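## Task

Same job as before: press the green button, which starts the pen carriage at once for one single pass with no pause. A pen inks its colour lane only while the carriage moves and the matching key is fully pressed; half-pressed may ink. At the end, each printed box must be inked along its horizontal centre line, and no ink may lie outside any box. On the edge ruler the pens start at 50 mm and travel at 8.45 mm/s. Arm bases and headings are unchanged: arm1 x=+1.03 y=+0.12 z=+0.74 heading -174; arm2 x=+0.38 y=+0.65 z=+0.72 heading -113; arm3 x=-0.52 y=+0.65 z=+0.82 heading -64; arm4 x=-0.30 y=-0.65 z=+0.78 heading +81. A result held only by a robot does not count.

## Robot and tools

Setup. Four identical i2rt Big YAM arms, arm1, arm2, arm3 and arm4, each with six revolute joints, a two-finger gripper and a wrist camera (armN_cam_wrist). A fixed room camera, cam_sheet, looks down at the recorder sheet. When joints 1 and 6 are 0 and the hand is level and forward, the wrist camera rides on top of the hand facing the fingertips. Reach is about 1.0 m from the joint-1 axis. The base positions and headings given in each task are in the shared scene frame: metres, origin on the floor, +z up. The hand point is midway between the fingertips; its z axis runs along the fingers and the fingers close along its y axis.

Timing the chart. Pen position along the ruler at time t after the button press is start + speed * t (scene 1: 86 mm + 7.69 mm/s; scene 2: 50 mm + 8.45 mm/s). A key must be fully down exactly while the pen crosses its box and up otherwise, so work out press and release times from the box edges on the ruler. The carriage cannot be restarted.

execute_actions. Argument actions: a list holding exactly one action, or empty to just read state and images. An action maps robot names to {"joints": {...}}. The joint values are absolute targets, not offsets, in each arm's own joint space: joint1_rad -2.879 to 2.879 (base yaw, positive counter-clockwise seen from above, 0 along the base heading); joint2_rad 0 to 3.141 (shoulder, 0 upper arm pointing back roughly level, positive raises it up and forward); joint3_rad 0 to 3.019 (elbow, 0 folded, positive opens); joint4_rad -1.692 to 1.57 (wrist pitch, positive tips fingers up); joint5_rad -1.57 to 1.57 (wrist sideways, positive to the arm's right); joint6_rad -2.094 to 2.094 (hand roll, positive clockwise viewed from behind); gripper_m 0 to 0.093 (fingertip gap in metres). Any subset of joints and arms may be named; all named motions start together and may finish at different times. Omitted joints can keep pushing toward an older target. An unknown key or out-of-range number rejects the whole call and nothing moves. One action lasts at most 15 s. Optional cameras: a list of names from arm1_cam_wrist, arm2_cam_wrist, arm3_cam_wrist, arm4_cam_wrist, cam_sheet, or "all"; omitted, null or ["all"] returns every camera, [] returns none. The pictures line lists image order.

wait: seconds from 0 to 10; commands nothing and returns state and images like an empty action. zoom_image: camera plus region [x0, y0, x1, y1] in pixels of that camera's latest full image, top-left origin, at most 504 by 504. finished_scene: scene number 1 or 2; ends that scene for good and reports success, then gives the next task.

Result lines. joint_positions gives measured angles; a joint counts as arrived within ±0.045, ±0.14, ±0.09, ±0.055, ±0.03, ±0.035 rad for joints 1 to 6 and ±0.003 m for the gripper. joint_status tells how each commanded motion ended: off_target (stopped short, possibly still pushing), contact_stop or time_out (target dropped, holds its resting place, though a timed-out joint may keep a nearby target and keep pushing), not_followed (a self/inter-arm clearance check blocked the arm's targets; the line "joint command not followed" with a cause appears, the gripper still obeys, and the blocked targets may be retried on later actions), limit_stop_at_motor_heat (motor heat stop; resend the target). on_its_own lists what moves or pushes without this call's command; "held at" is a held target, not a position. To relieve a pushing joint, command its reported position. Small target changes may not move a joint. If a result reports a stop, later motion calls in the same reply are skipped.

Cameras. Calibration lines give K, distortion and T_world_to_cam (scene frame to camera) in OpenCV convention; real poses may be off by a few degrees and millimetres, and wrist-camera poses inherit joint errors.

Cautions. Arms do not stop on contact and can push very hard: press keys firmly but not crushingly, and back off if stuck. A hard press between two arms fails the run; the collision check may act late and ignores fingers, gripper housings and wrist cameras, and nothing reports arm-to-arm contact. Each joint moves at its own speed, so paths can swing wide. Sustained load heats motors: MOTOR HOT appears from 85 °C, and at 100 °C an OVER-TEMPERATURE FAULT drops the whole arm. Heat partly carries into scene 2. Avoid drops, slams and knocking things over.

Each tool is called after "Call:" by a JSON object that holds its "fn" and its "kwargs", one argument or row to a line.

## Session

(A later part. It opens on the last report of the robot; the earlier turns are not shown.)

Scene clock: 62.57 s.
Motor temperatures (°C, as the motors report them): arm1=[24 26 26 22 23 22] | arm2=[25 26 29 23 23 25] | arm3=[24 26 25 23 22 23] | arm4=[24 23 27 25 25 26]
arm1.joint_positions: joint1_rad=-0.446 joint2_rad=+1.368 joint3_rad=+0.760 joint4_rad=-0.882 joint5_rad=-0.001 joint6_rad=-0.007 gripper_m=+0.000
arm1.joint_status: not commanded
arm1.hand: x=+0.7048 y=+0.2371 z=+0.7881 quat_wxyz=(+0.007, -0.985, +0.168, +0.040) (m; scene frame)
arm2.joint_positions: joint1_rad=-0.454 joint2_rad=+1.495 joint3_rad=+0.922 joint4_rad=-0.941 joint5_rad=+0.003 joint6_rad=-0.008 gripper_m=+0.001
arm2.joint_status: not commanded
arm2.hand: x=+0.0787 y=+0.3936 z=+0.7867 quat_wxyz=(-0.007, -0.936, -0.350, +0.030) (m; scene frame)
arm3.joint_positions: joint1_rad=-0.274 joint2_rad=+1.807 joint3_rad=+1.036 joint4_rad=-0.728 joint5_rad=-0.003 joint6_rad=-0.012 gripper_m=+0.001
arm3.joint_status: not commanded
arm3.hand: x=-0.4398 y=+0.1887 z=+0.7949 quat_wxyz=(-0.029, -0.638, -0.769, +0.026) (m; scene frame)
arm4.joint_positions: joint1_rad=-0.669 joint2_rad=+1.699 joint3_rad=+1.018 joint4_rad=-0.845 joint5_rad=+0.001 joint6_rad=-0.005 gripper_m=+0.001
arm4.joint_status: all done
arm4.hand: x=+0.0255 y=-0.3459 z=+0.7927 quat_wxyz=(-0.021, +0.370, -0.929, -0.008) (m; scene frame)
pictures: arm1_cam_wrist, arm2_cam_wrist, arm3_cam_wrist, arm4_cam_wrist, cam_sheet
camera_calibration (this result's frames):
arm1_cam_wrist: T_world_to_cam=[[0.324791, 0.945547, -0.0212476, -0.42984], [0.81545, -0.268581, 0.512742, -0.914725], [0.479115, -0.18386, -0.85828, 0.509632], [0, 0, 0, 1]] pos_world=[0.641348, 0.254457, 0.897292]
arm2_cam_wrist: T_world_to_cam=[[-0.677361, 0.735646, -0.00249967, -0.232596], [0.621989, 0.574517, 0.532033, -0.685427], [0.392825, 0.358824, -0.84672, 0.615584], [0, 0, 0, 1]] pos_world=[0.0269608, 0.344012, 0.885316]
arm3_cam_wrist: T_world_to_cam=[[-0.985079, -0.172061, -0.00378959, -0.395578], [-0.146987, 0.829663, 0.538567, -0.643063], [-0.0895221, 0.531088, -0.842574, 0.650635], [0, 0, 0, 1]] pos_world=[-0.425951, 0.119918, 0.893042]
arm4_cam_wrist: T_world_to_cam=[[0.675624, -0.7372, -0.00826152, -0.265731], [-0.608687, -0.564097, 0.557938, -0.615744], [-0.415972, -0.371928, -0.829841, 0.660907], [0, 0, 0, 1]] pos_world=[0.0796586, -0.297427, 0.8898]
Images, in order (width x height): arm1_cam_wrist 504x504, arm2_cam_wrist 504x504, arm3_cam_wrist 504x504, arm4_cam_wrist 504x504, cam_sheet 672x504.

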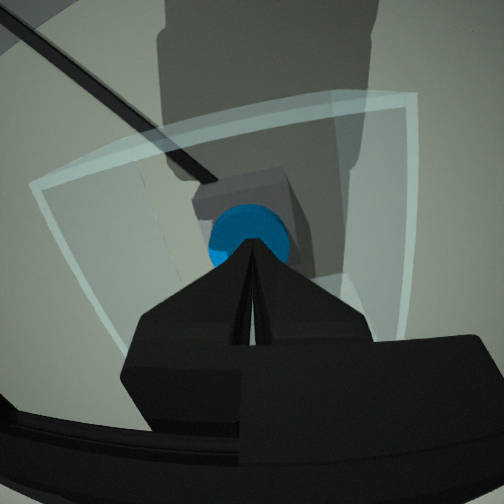

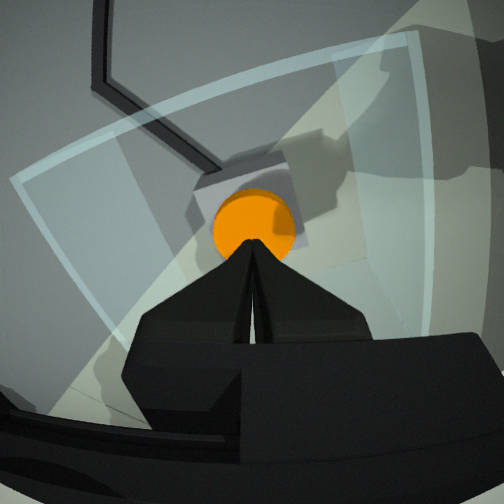

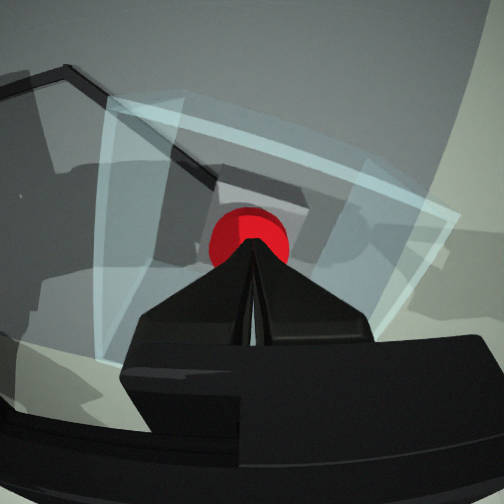

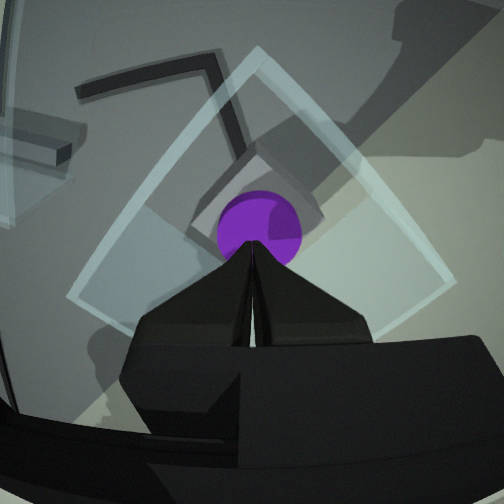

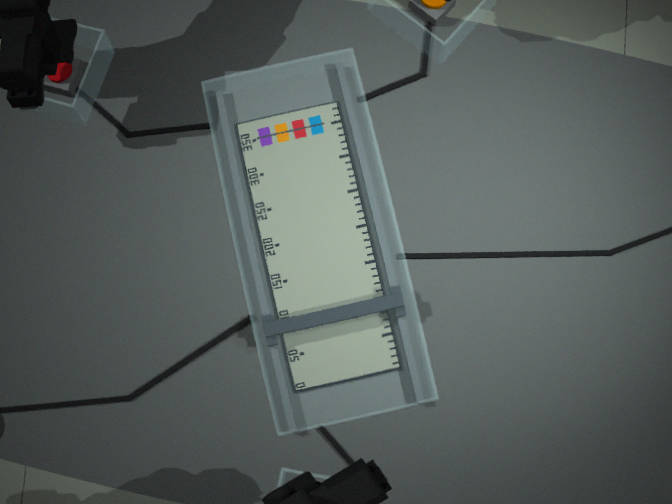

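Call:
{"fn": "wait", "kwargs": {
  "seconds": 10
}}

Call:
{"fn": "wait", "kwargs": {
  "seconds": 6
}}

Scene clock: 75.83 s.
Motor temperatures (°C, as the motors report them): arm1=[24 26 26 22 23 22] | arm2=[25 26 29 23 23 25] | arm3=[24 26 25 23 22 23] | arm4=[24 23 27 25 25 26]
arm1.joint_positions: joint1_rad=-0.446 joint2_rad=+1.368 joint3_rad=+0.760 joint4_rad=-0.882 joint5_rad=-0.001 joint6_rad=-0.007 gripper_m=+0.000
arm1.joint_status: not commanded
arm1.hand: x=+0.7048 y=+0.2371 z=+0.7881 quat_wxyz=(+0.007, -0.985, +0.168, +0.040) (m; scene frame)
arm2.joint_positions: joint1_rad=-0.454 joint2_rad=+1.495 joint3_rad=+0.922 joint4_rad=-0.941 joint5_rad=+0.003 joint6_rad=-0.008 gripper_m=+0.001
arm2.joint_status: not commanded
arm2.hand: x=+0.0787 y=+0.3936 z=+0.7867 quat_wxyz=(-0.007, -0.936, -0.350, +0.030) (m; scene frame)
arm3.joint_positions: joint1_rad=-0.274 joint2_rad=+1.807 joint3_rad=+1.036 joint4_rad=-0.728 joint5_rad=-0.003 joint6_rad=-0.012 gripper_m=+0.001
arm3.joint_status: not commanded
arm3.hand: x=-0.4398 y=+0.1887 z=+0.7949 quat_wxyz=(-0.029, -0.638, -0.769, +0.026) (m; scene frame)
arm4.joint_positions: joint1_rad=-0.669 joint2_rad=+1.699 joint3_rad=+1.018 joint4_rad=-0.845 joint5_rad=+0.001 joint6_rad=-0.005 gripper_m=+0.001
arm4.joint_status: all done
arm4.hand: x=+0.0255 y=-0.3459 z=+0.7927 quat_wxyz=(-0.021, +0.370, -0.929, -0.008) (m; scene frame)
wait: 10.00 s; at rest from the start
pictures: arm1_cam_wrist, arm2_cam_wrist, arm3_cam_wrist, arm4_cam_wrist, cam_sheet
camera_calibration (this result's frames):
arm1_cam_wrist: T_world_to_cam=[[0.324791, 0.945547, -0.0212476, -0.42984], [0.81545, -0.268581, 0.512742, -0.914725], [0.479115, -0.18386, -0.85828, 0.509632], [0, 0, 0, 1]] pos_world=[0.641348, 0.254457, 0.897292]
arm2_cam_wrist: T_world_to_cam=[[-0.677361, 0.735646, -0.00249967, -0.232596], [0.621989, 0.574517, 0.532033, -0.685427], [0.392825, 0.358824, -0.84672, 0.615584], [0, 0, 0, 1]] pos_world=[0.0269608, 0.344012, 0.885316]
arm3_cam_wrist: T_world_to_cam=[[-0.985079, -0.172061, -0.00378959, -0.395578], [-0.146987, 0.829663, 0.538567, -0.643063], [-0.0895221, 0.531088, -0.842574, 0.650635], [0, 0, 0, 1]] pos_world=[-0.425951, 0.119918, 0.893042]
arm4_cam_wrist: T_world_to_cam=[[0.675624, -0.7372, -0.00826152, -0.265731], [-0.608687, -0.564097, 0.557938, -0.615744], [-0.415972, -0.371928, -0.829841, 0.660907], [0, 0, 0, 1]] pos_world=[0.0796586, -0.297427, 0.8898]
Images, in order (width x height): arm1_cam_wrist 504x504, arm2_cam_wrist 504x504, arm3_cam_wrist 504x504, arm4_cam_wrist 504x504, cam_sheet 672x504.

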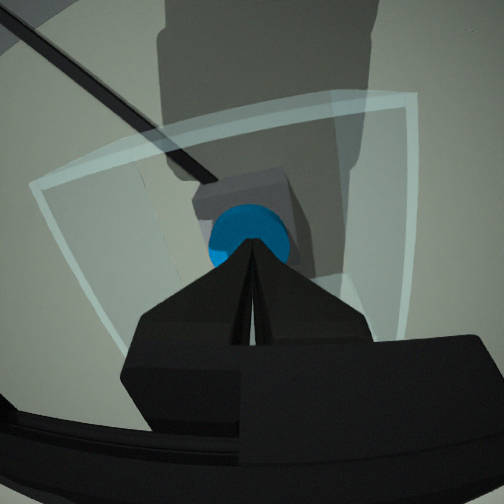

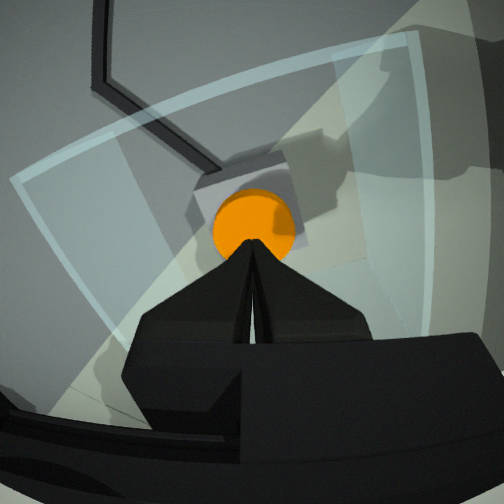

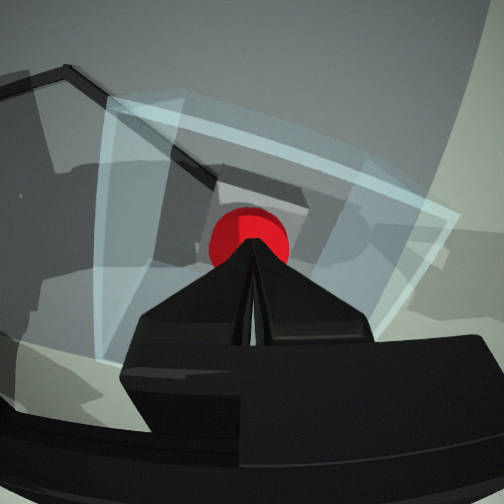

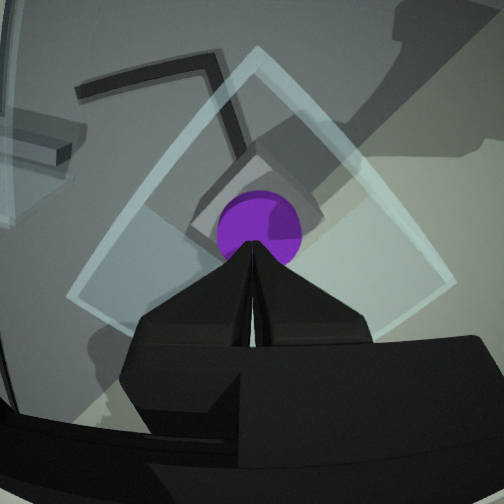

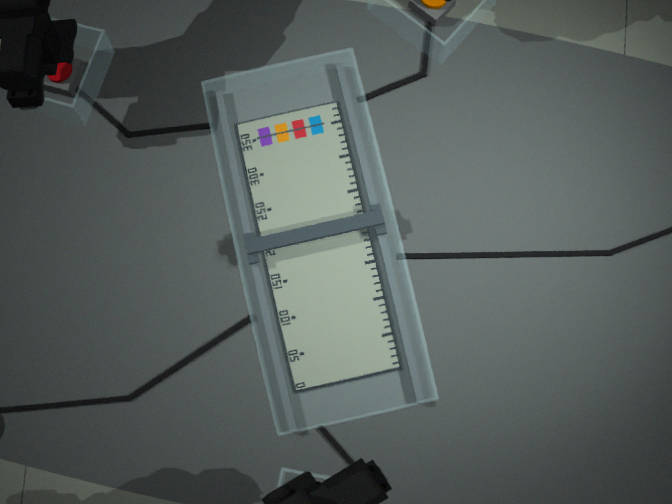

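Scene clock: 81.83 s.
Motor temperatures (°C, as the motors report them): arm1=[24 26 26 22 23 22] | arm2=[25 26 29 23 23 25] | arm3=[24 27 25 23 22 23] | arm4=[24 23 27 25 25 26]
arm1.joint_positions: joint1_rad=-0.446 joint2_rad=+1.368 joint3_rad=+0.760 joint4_rad=-0.882 joint5_rad=-0.001 joint6_rad=-0.007 gripper_m=+0.000
arm1.joint_status: not commanded
arm1.hand: x=+0.7048 y=+0.2371 z=+0.7881 quat_wxyz=(+0.007, -0.985, +0.168, +0.040) (m; scene frame)
arm2.joint_positions: joint1_rad=-0.454 joint2_rad=+1.495 joint3_rad=+0.922 joint4_rad=-0.941 joint5_rad=+0.003 joint6_rad=-0.008 gripper_m=+0.001
arm2.joint_status: not commanded
arm2.hand: x=+0.0787 y=+0.3936 z=+0.7867 quat_wxyz=(-0.007, -0.936, -0.350, +0.030) (m; scene frame)
arm3.joint_positions: joint1_rad=-0.274 joint2_rad=+1.807 joint3_rad=+1.036 joint4_rad=-0.728 joint5_rad=-0.003 joint6_rad=-0.012 gripper_m=+0.001
arm3.joint_status: not commanded
arm3.hand: x=-0.4398 y=+0.1887 z=+0.7949 quat_wxyz=(-0.029, -0.638, -0.769, +0.026) (m; scene frame)
arm4.joint_positions: joint1_rad=-0.669 joint2_rad=+1.699 joint3_rad=+1.018 joint4_rad=-0.845 joint5_rad=+0.001 joint6_rad=-0.005 gripper_m=+0.001
arm4.joint_status: all done
arm4.hand: x=+0.0255 y=-0.3459 z=+0.7927 quat_wxyz=(-0.021, +0.370, -0.929, -0.008) (m; scene frame)
wait: 6.00 s; at rest by 0.27 s
pictures: arm1_cam_wrist, arm2_cam_wrist, arm3_cam_wrist, arm4_cam_wrist, cam_sheet
camera_calibration (this result's frames):
arm1_cam_wrist: T_world_to_cam=[[0.324791, 0.945547, -0.0212476, -0.42984], [0.81545, -0.268581, 0.512742, -0.914725], [0.479115, -0.18386, -0.85828, 0.509632], [0, 0, 0, 1]] pos_world=[0.641348, 0.254457, 0.897292]
arm2_cam_wrist: T_world_to_cam=[[-0.677361, 0.735646, -0.00249967, -0.232596], [0.621989, 0.574517, 0.532033, -0.685427], [0.392825, 0.358824, -0.84672, 0.615584], [0, 0, 0, 1]] pos_world=[0.0269608, 0.344012, 0.885316]
arm3_cam_wrist: T_world_to_cam=[[-0.985079, -0.172061, -0.00378959, -0.395578], [-0.146987, 0.829663, 0.538567, -0.643063], [-0.0895221, 0.531088, -0.842574, 0.650635], [0, 0, 0, 1]] pos_world=[-0.425951, 0.119918, 0.893042]
arm4_cam_wrist: T_world_to_cam=[[0.675624, -0.7372, -0.00826152, -0.265731], [-0.608687, -0.564097, 0.557938, -0.615744], [-0.415972, -0.371928, -0.829841, 0.660907], [0, 0, 0, 1]] pos_world=[0.0796586, -0.297427, 0.8898]
Images, in order (width x height): arm1_cam_wrist 504x504, arm2_cam_wrist 504x504, arm3_cam_wrist 504x504, arm4_cam_wrist 504x504, cam_sheet 672x504.

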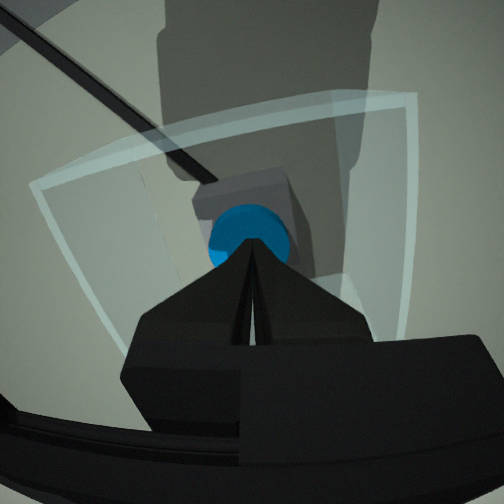

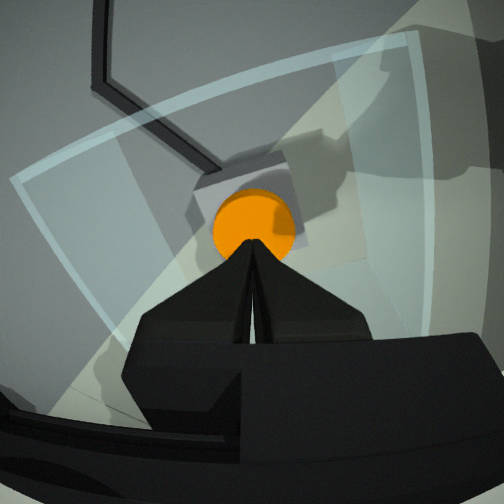

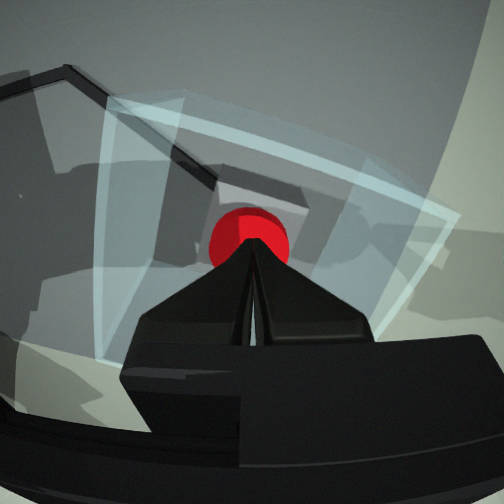

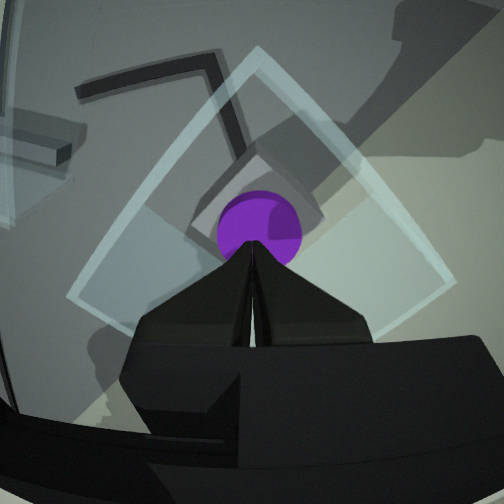

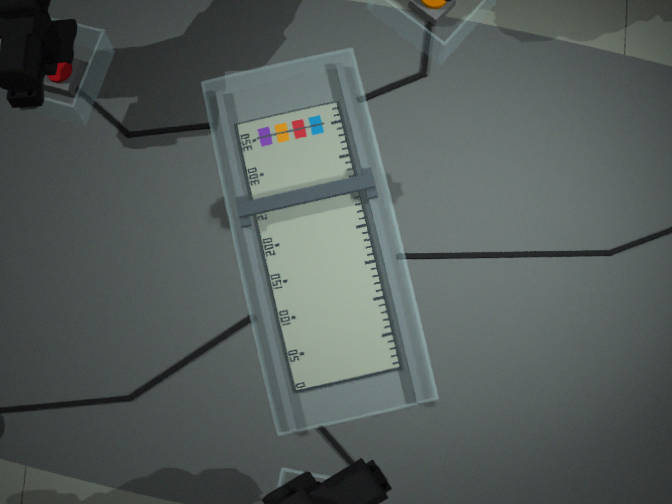

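Call:
{"fn": "wait", "kwargs": {
  "seconds": 8.2
}}

Call:
{"fn": "execute_actions", "kwargs": {
  "actions": [
    {"arm1":{"joints":{"joint2_rad":1.51}},"arm2":{"joints":{"joint2_rad":1.63}},"arm3":{"joints":{"joint2_rad":1.935}},"arm4":{"joints":{"joint2_rad":1.83}}}
  ],
  "cameras": []
}}

Call:
{"fn": "wait", "kwargs": {
  "seconds": 0.9
}}

Call:
{"fn": "execute_actions", "kwargs": {
  "actions": [
    {"arm1":{"joints":{"joint2_rad":1.355}},"arm2":{"joints":{"joint2_rad":1.48}},"arm3":{"joints":{"joint2_rad":1.79}},"arm4":{"joints":{"joint2_rad":1.68}}}
  ],
  "cameras": ["cam_sheet"]
}}

Scene clock: 92.63 s.
Motor temperatures (°C, as the motors report them): arm1=[24 26 26 22 23 22] | arm2=[25 26 29 23 23 25] | arm3=[24 27 25 23 22 23] | arm4=[24 23 28 25 25 26]
arm1.joint_positions: joint1_rad=-0.446 joint2_rad=+1.368 joint3_rad=+0.760 joint4_rad=-0.882 joint5_rad=-0.001 joint6_rad=-0.007 gripper_m=+0.000
arm1.joint_status: not commanded
arm1.hand: x=+0.7048 y=+0.2371 z=+0.7881 quat_wxyz=(+0.007, -0.985, +0.168, +0.040) (m; scene frame)
arm2.joint_positions: joint1_rad=-0.454 joint2_rad=+1.495 joint3_rad=+0.922 joint4_rad=-0.941 joint5_rad=+0.003 joint6_rad=-0.008 gripper_m=+0.001
arm2.joint_status: not commanded
arm2.hand: x=+0.0787 y=+0.3936 z=+0.7867 quat_wxyz=(-0.007, -0.936, -0.350, +0.030) (m; scene frame)
arm3.joint_positions: joint1_rad=-0.274 joint2_rad=+1.807 joint3_rad=+1.036 joint4_rad=-0.728 joint5_rad=-0.003 joint6_rad=-0.012 gripper_m=+0.001
arm3.joint_status: not commanded
arm3.hand: x=-0.4398 y=+0.1887 z=+0.7949 quat_wxyz=(-0.029, -0.638, -0.769, +0.026) (m; scene frame)
arm4.joint_positions: joint1_rad=-0.669 joint2_rad=+1.699 joint3_rad=+1.018 joint4_rad=-0.845 joint5_rad=+0.001 joint6_rad=-0.005 gripper_m=+0.001
arm4.joint_status: all done
arm4.hand: x=+0.0255 y=-0.3459 z=+0.7927 quat_wxyz=(-0.021, +0.370, -0.929, -0.008) (m; scene frame)
wait: 8.20 s; at rest from the start
pictures: arm1_cam_wrist, arm2_cam_wrist, arm3_cam_wrist, arm4_cam_wrist, cam_sheet
camera_calibration (this result's frames):
arm1_cam_wrist: T_world_to_cam=[[0.324791, 0.945547, -0.0212476, -0.42984], [0.81545, -0.268581, 0.512742, -0.914725], [0.479115, -0.18386, -0.85828, 0.509632], [0, 0, 0, 1]] pos_world=[0.641348, 0.254457, 0.897292]
arm2_cam_wrist: T_world_to_cam=[[-0.677361, 0.735646, -0.00249967, -0.232596], [0.621989, 0.574517, 0.532033, -0.685427], [0.392825, 0.358824, -0.84672, 0.615584], [0, 0, 0, 1]] pos_world=[0.0269608, 0.344012, 0.885316]
arm3_cam_wrist: T_world_to_cam=[[-0.985079, -0.172061, -0.00378959, -0.395578], [-0.146987, 0.829663, 0.538567, -0.643063], [-0.0895221, 0.531088, -0.842574, 0.650635], [0, 0, 0, 1]] pos_world=[-0.425951, 0.119918, 0.893042]
arm4_cam_wrist: T_world_to_cam=[[0.675624, -0.7372, -0.00826152, -0.265731], [-0.608687, -0.564097, 0.557938, -0.615744], [-0.415972, -0.371928, -0.829841, 0.660907], [0, 0, 0, 1]] pos_world=[0.0796586, -0.297427, 0.8898]
Images, in order (width x height): arm1_cam_wrist 504x504, arm2_cam_wrist 504x504, arm3_cam_wrist 504x504, arm4_cam_wrist 504x504, cam_sheet 672x504.

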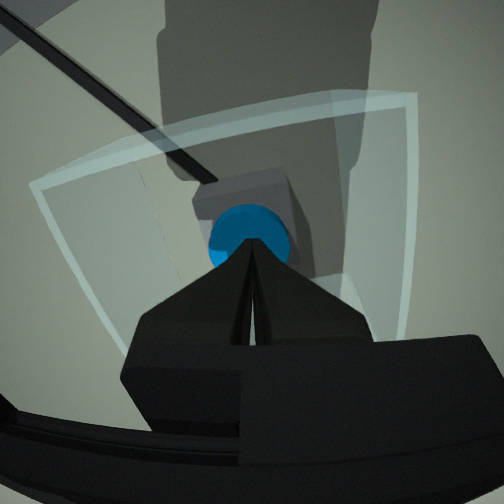

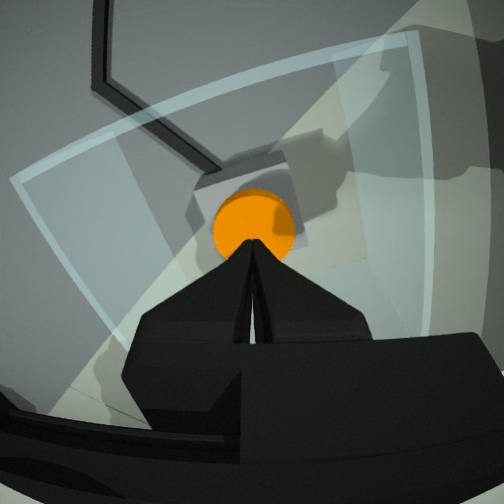

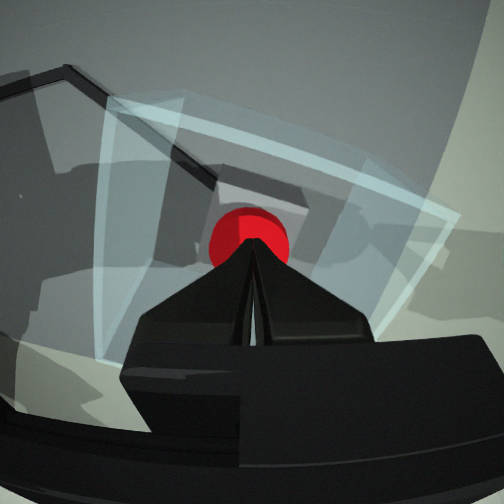

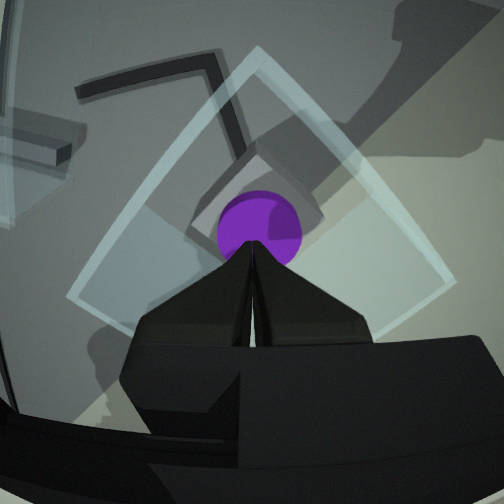

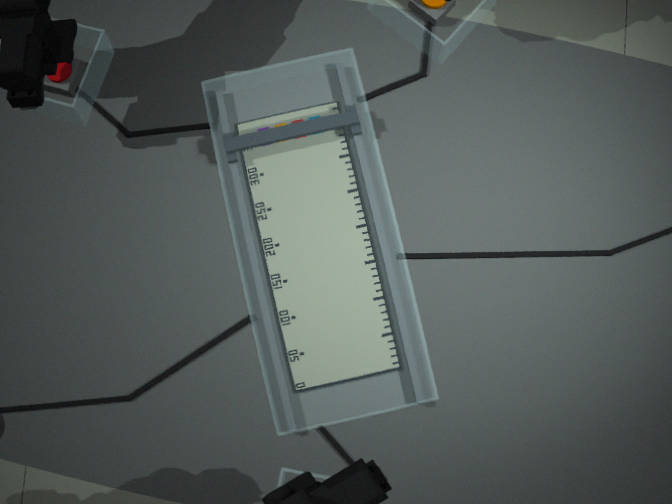

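Scene clock: 93.40 s.
Motor temperatures (°C, as the motors report them): arm1=[24 26 26 22 23 22] | arm2=[25 26 29 23 23 25] | arm3=[24 27 25 23 22 23] | arm4=[24 23 28 25 25 26]
arm1.joint_positions: joint1_rad=-0.446 joint2_rad=+1.445 joint3_rad=+0.775 joint4_rad=-0.882 joint5_rad=+0.000 joint6_rad=-0.007 gripper_m=+0.000
arm1.joint_status: all done
arm1.hand: x=+0.7045 y=+0.2373 z=+0.7680 quat_wxyz=(+0.002, -0.986, +0.168, +0.010) (m; scene frame)
arm2.joint_positions: joint1_rad=-0.454 joint2_rad=+1.564 joint3_rad=+0.934 joint4_rad=-0.940 joint5_rad=+0.003 joint6_rad=-0.008 gripper_m=+0.001
arm2.joint_status: all done
arm2.hand: x=+0.0786 y=+0.3937 z=+0.7648 quat_wxyz=(+0.002, -0.937, -0.350, +0.004) (m; scene frame)
arm3.joint_positions: joint1_rad=-0.274 joint2_rad=+1.862 joint3_rad=+1.046 joint4_rad=-0.725 joint5_rad=-0.003 joint6_rad=-0.012 gripper_m=+0.001
arm3.joint_status: all done
arm3.hand: x=-0.4406 y=+0.1922 z=+0.7732 quat_wxyz=(-0.012, -0.639, -0.769, +0.012) (m; scene frame)
arm4.joint_positions: joint1_rad=-0.669 joint2_rad=+1.758 joint3_rad=+1.041 joint4_rad=-0.847 joint5_rad=+0.001 joint6_rad=-0.005 gripper_m=+0.001
arm4.joint_status: all done
arm4.hand: x=+0.0278 y=-0.3435 z=+0.7745 quat_wxyz=(-0.003, +0.370, -0.929, -0.001) (m; scene frame)
pictures: none
No camera images: the call's "cameras" was empty. Leave "cameras" out to get every camera's image.

Scene clock: 94.30 s.
Motor temperatures (°C, as the motors report them): arm1=[24 26 26 22 23 22] | arm2=[25 26 29 23 23 25] | arm3=[24 27 25 23 22 23] | arm4=[24 23 27 25 25 26]
arm1.joint_positions: joint1_rad=-0.446 joint2_rad=+1.445 joint3_rad=+0.775 joint4_rad=-0.882 joint5_rad=+0.000 joint6_rad=-0.007 gripper_m=+0.000
arm1.joint_status: all done
arm1.hand: x=+0.7045 y=+0.2373 z=+0.7680 quat_wxyz=(+0.002, -0.986, +0.168, +0.010) (m; scene frame)
arm2.joint_positions: joint1_rad=-0.454 joint2_rad=+1.564 joint3_rad=+0.934 joint4_rad=-0.940 joint5_rad=+0.003 joint6_rad=-0.008 gripper_m=+0.001
arm2.joint_status: all done
arm2.hand: x=+0.0786 y=+0.3937 z=+0.7648 quat_wxyz=(+0.002, -0.937, -0.350, +0.004) (m; scene frame)
arm3.joint_positions: joint1_rad=-0.274 joint2_rad=+1.862 joint3_rad=+1.046 joint4_rad=-0.725 joint5_rad=-0.003 joint6_rad=-0.012 gripper_m=+0.001
arm3.joint_status: all done
arm3.hand: x=-0.4406 y=+0.1922 z=+0.7732 quat_wxyz=(-0.012, -0.639, -0.769, +0.012) (m; scene frame)
arm4.joint_positions: joint1_rad=-0.669 joint2_rad=+1.758 joint3_rad=+1.041 joint4_rad=-0.847 joint5_rad=+0.001 joint6_rad=-0.005 gripper_m=+0.001
arm4.joint_status: all done
arm4.hand: x=+0.0278 y=-0.3435 z=+0.7745 quat_wxyz=(-0.003, +0.370, -0.929, -0.001) (m; scene frame)
wait: 0.90 s; at rest by 0.27 s
pictures: arm1_cam_wrist, arm2_cam_wrist, arm3_cam_wrist, arm4_cam_wrist, cam_sheet
camera_calibration (this result's frames):
arm1_cam_wrist: T_world_to_cam=[[0.326066, 0.945099, -0.0216723, -0.430808], [0.784228, -0.257621, 0.564462, -0.924435], [0.527889, -0.201048, -0.825174, 0.436865], [0, 0, 0, 1]] pos_world=[0.634824, 0.256833, 0.872962]
arm2_cam_wrist: T_world_to_cam=[[-0.676779, 0.736172, -0.00457648, -0.231395], [0.598633, 0.553933, 0.578616, -0.699429], [0.428496, 0.388855, -0.815587, 0.558532], [0, 0, 0, 1]] pos_world=[0.0227694, 0.340596, 0.859173]
arm3_cam_wrist: T_world_to_cam=[[-0.985151, -0.171655, -0.00342873, -0.396234], [-0.142529, 0.806532, 0.573752, -0.655137], [-0.0957219, 0.565721, -0.819022, 0.60283], [0, 0, 0, 1]] pos_world=[-0.426022, 0.11934, 0.868258]
arm4_cam_wrist: T_world_to_cam=[[0.675688, -0.737146, -0.00784131, -0.265979], [-0.592668, -0.54952, 0.588874, -0.622185], [-0.438395, -0.393247, -0.808187, 0.624205], [0, 0, 0, 1]] pos_world=[0.0846175, -0.292502, 0.868777]
Images, in order (width x height): arm1_cam_wrist 504x504, arm2_cam_wrist 504x504, arm3_cam_wrist 504x504, arm4_cam_wrist 504x504, cam_sheet 672x504.

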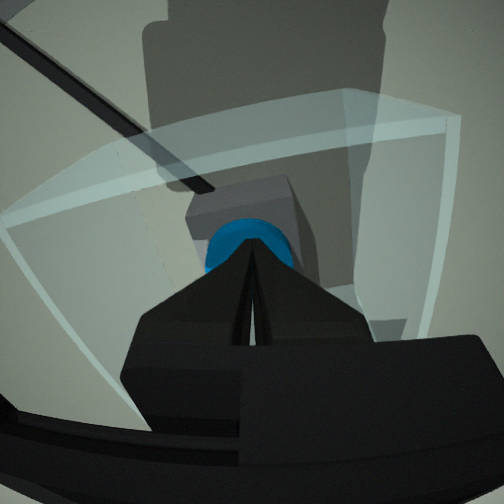

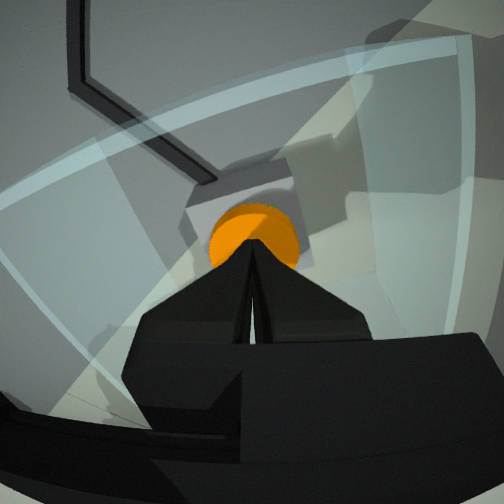

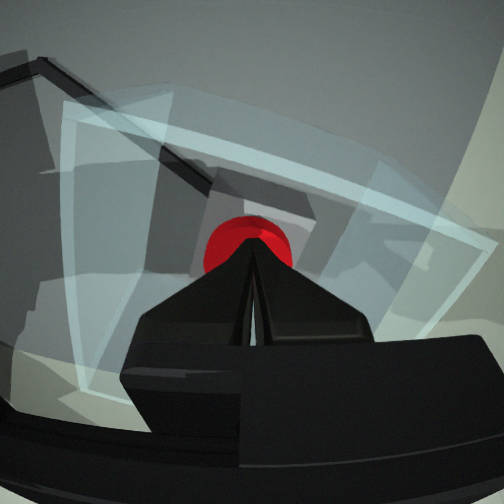

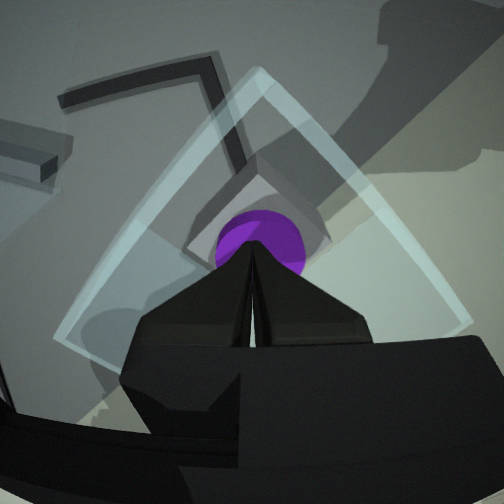

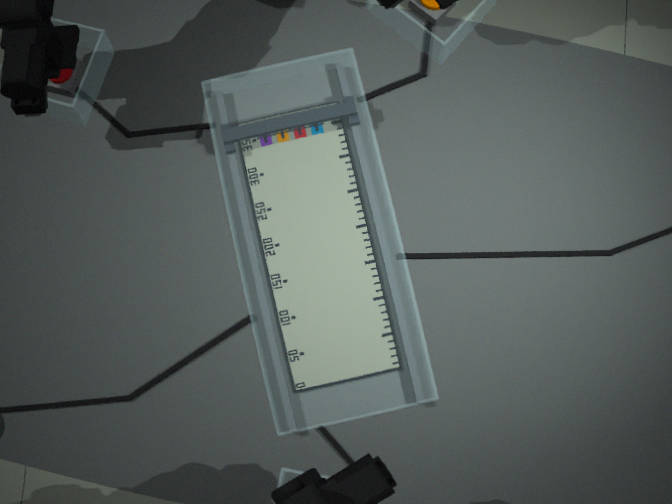

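Scene clock: 95.30 s.
Motor temperatures (°C, as the motors report them): arm1=[24 26 26 22 23 22] | arm2=[25 26 29 23 23 25] | arm3=[24 27 25 23 22 23] | arm4=[24 23 27 25 25 26]
arm1.joint_positions: joint1_rad=-0.446 joint2_rad=+1.356 joint3_rad=+0.760 joint4_rad=-0.879 joint5_rad=+0.000 joint6_rad=-0.007 gripper_m=+0.000
arm1.joint_status: all done
arm1.hand: x=+0.7037 y=+0.2376 z=+0.7918 quat_wxyz=(+0.008, -0.985, +0.168, +0.047) (m; scene frame)
arm2.joint_positions: joint1_rad=-0.454 joint2_rad=+1.485 joint3_rad=+0.932 joint4_rad=-0.938 joint5_rad=+0.003 joint6_rad=-0.008 gripper_m=+0.001
arm2.joint_status: all done
arm2.hand: x=+0.0745 y=+0.3900 z=+0.7938 quat_wxyz=(-0.011, -0.936, -0.349, +0.041) (m; scene frame)
arm3.joint_positions: joint1_rad=-0.274 joint2_rad=+1.798 joint3_rad=+1.040 joint4_rad=-0.724 joint5_rad=-0.003 joint6_rad=-0.012 gripper_m=+0.001
arm3.joint_status: all done
arm3.hand: x=-0.4391 y=+0.1841 z=+0.8005 quat_wxyz=(-0.035, -0.638, -0.768, +0.032) (m; scene frame)
arm4.joint_positions: joint1_rad=-0.669 joint2_rad=+1.684 joint3_rad=+1.033 joint4_rad=-0.844 joint5_rad=+0.001 joint6_rad=-0.005 gripper_m=+0.001
arm4.joint_status: all done
arm4.hand: x=+0.0319 y=-0.3397 z=+0.8035 quat_wxyz=(-0.035, +0.370, -0.928, -0.013) (m; scene frame)
pictures: cam_sheet
Images, in order (width x height): cam_sheet 672x504.

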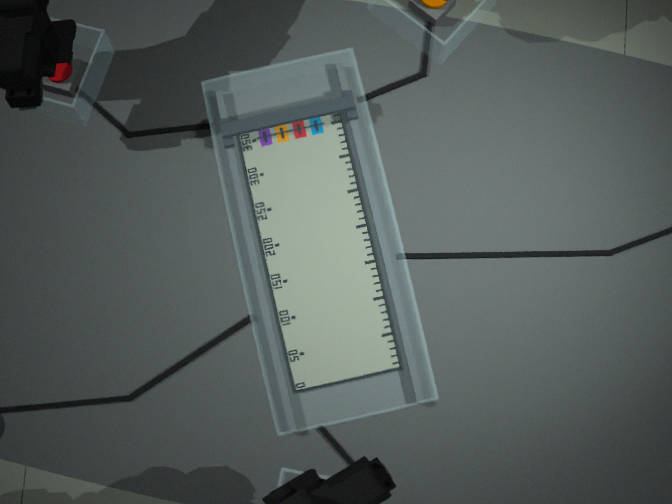

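Call:
{"fn": "execute_actions", "kwargs": {
  "actions": [],
  "cameras": ["cam_sheet"]
}}

Call:
{"fn": "zoom_image", "kwargs": {
  "camera": "cam_sheet",
  "region": [235, 85, 355, 205]
}}

Call:
{"fn": "finished_scene", "kwargs": {
  "scene": 2
}}

Scene clock: 96.63 s.
Motor temperatures (°C, as the motors report them): arm1=[24 26 26 22 23 22] | arm2=[25 26 29 23 23 25] | arm3=[24 27 25 23 22 23] | arm4=[24 23 27 25 25 26]
arm1.joint_positions: joint1_rad=-0.446 joint2_rad=+1.356 joint3_rad=+0.760 joint4_rad=-0.879 joint5_rad=+0.000 joint6_rad=-0.007 gripper_m=+0.000
arm1.joint_status: all done
arm1.hand: x=+0.7037 y=+0.2376 z=+0.7918 quat_wxyz=(+0.008, -0.985, +0.168, +0.047) (m; scene frame)
arm2.joint_positions: joint1_rad=-0.454 joint2_rad=+1.485 joint3_rad=+0.932 joint4_rad=-0.938 joint5_rad=+0.003 joint6_rad=-0.008 gripper_m=+0.001
arm2.joint_status: all done
arm2.hand: x=+0.0745 y=+0.3900 z=+0.7938 quat_wxyz=(-0.011, -0.936, -0.349, +0.041) (m; scene frame)
arm3.joint_positions: joint1_rad=-0.274 joint2_rad=+1.798 joint3_rad=+1.040 joint4_rad=-0.724 joint5_rad=-0.003 joint6_rad=-0.012 gripper_m=+0.001
arm3.joint_status: all done
arm3.hand: x=-0.4391 y=+0.1841 z=+0.8005 quat_wxyz=(-0.035, -0.638, -0.768, +0.032) (m; scene frame)
arm4.joint_positions: joint1_rad=-0.669 joint2_rad=+1.684 joint3_rad=+1.033 joint4_rad=-0.844 joint5_rad=+0.001 joint6_rad=-0.005 gripper_m=+0.001
arm4.joint_status: all done
arm4.hand: x=+0.0319 y=-0.3397 z=+0.8035 quat_wxyz=(-0.035, +0.370, -0.928, -0.013) (m; scene frame)
pictures: cam_sheet
Images, in order (width x height): cam_sheet 672x504.

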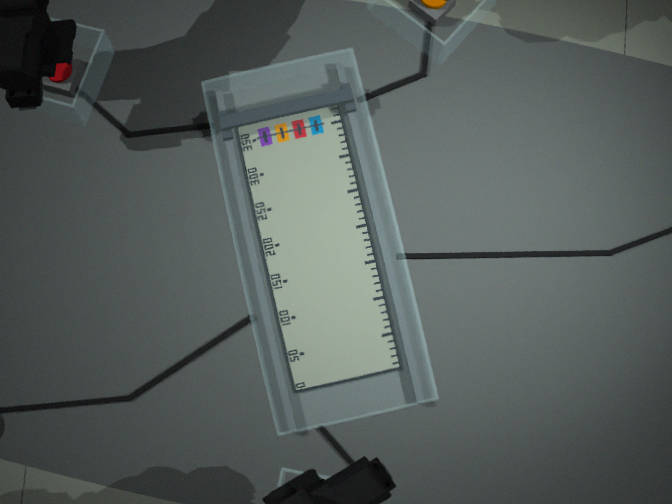

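Region (235, 85, 355, 205) of cam_sheet's 672x504 image, scaled by 4.200, with more detail than that image has.

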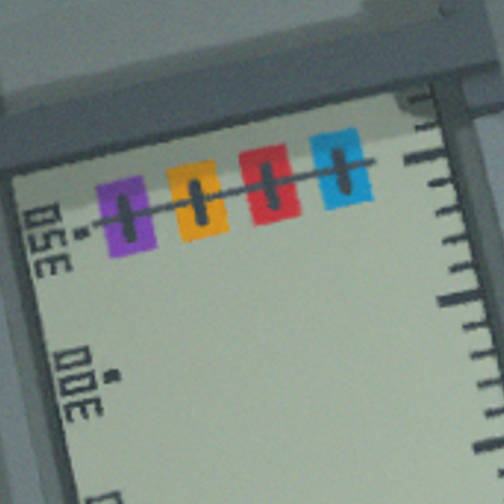

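The scene is finished: the task was done.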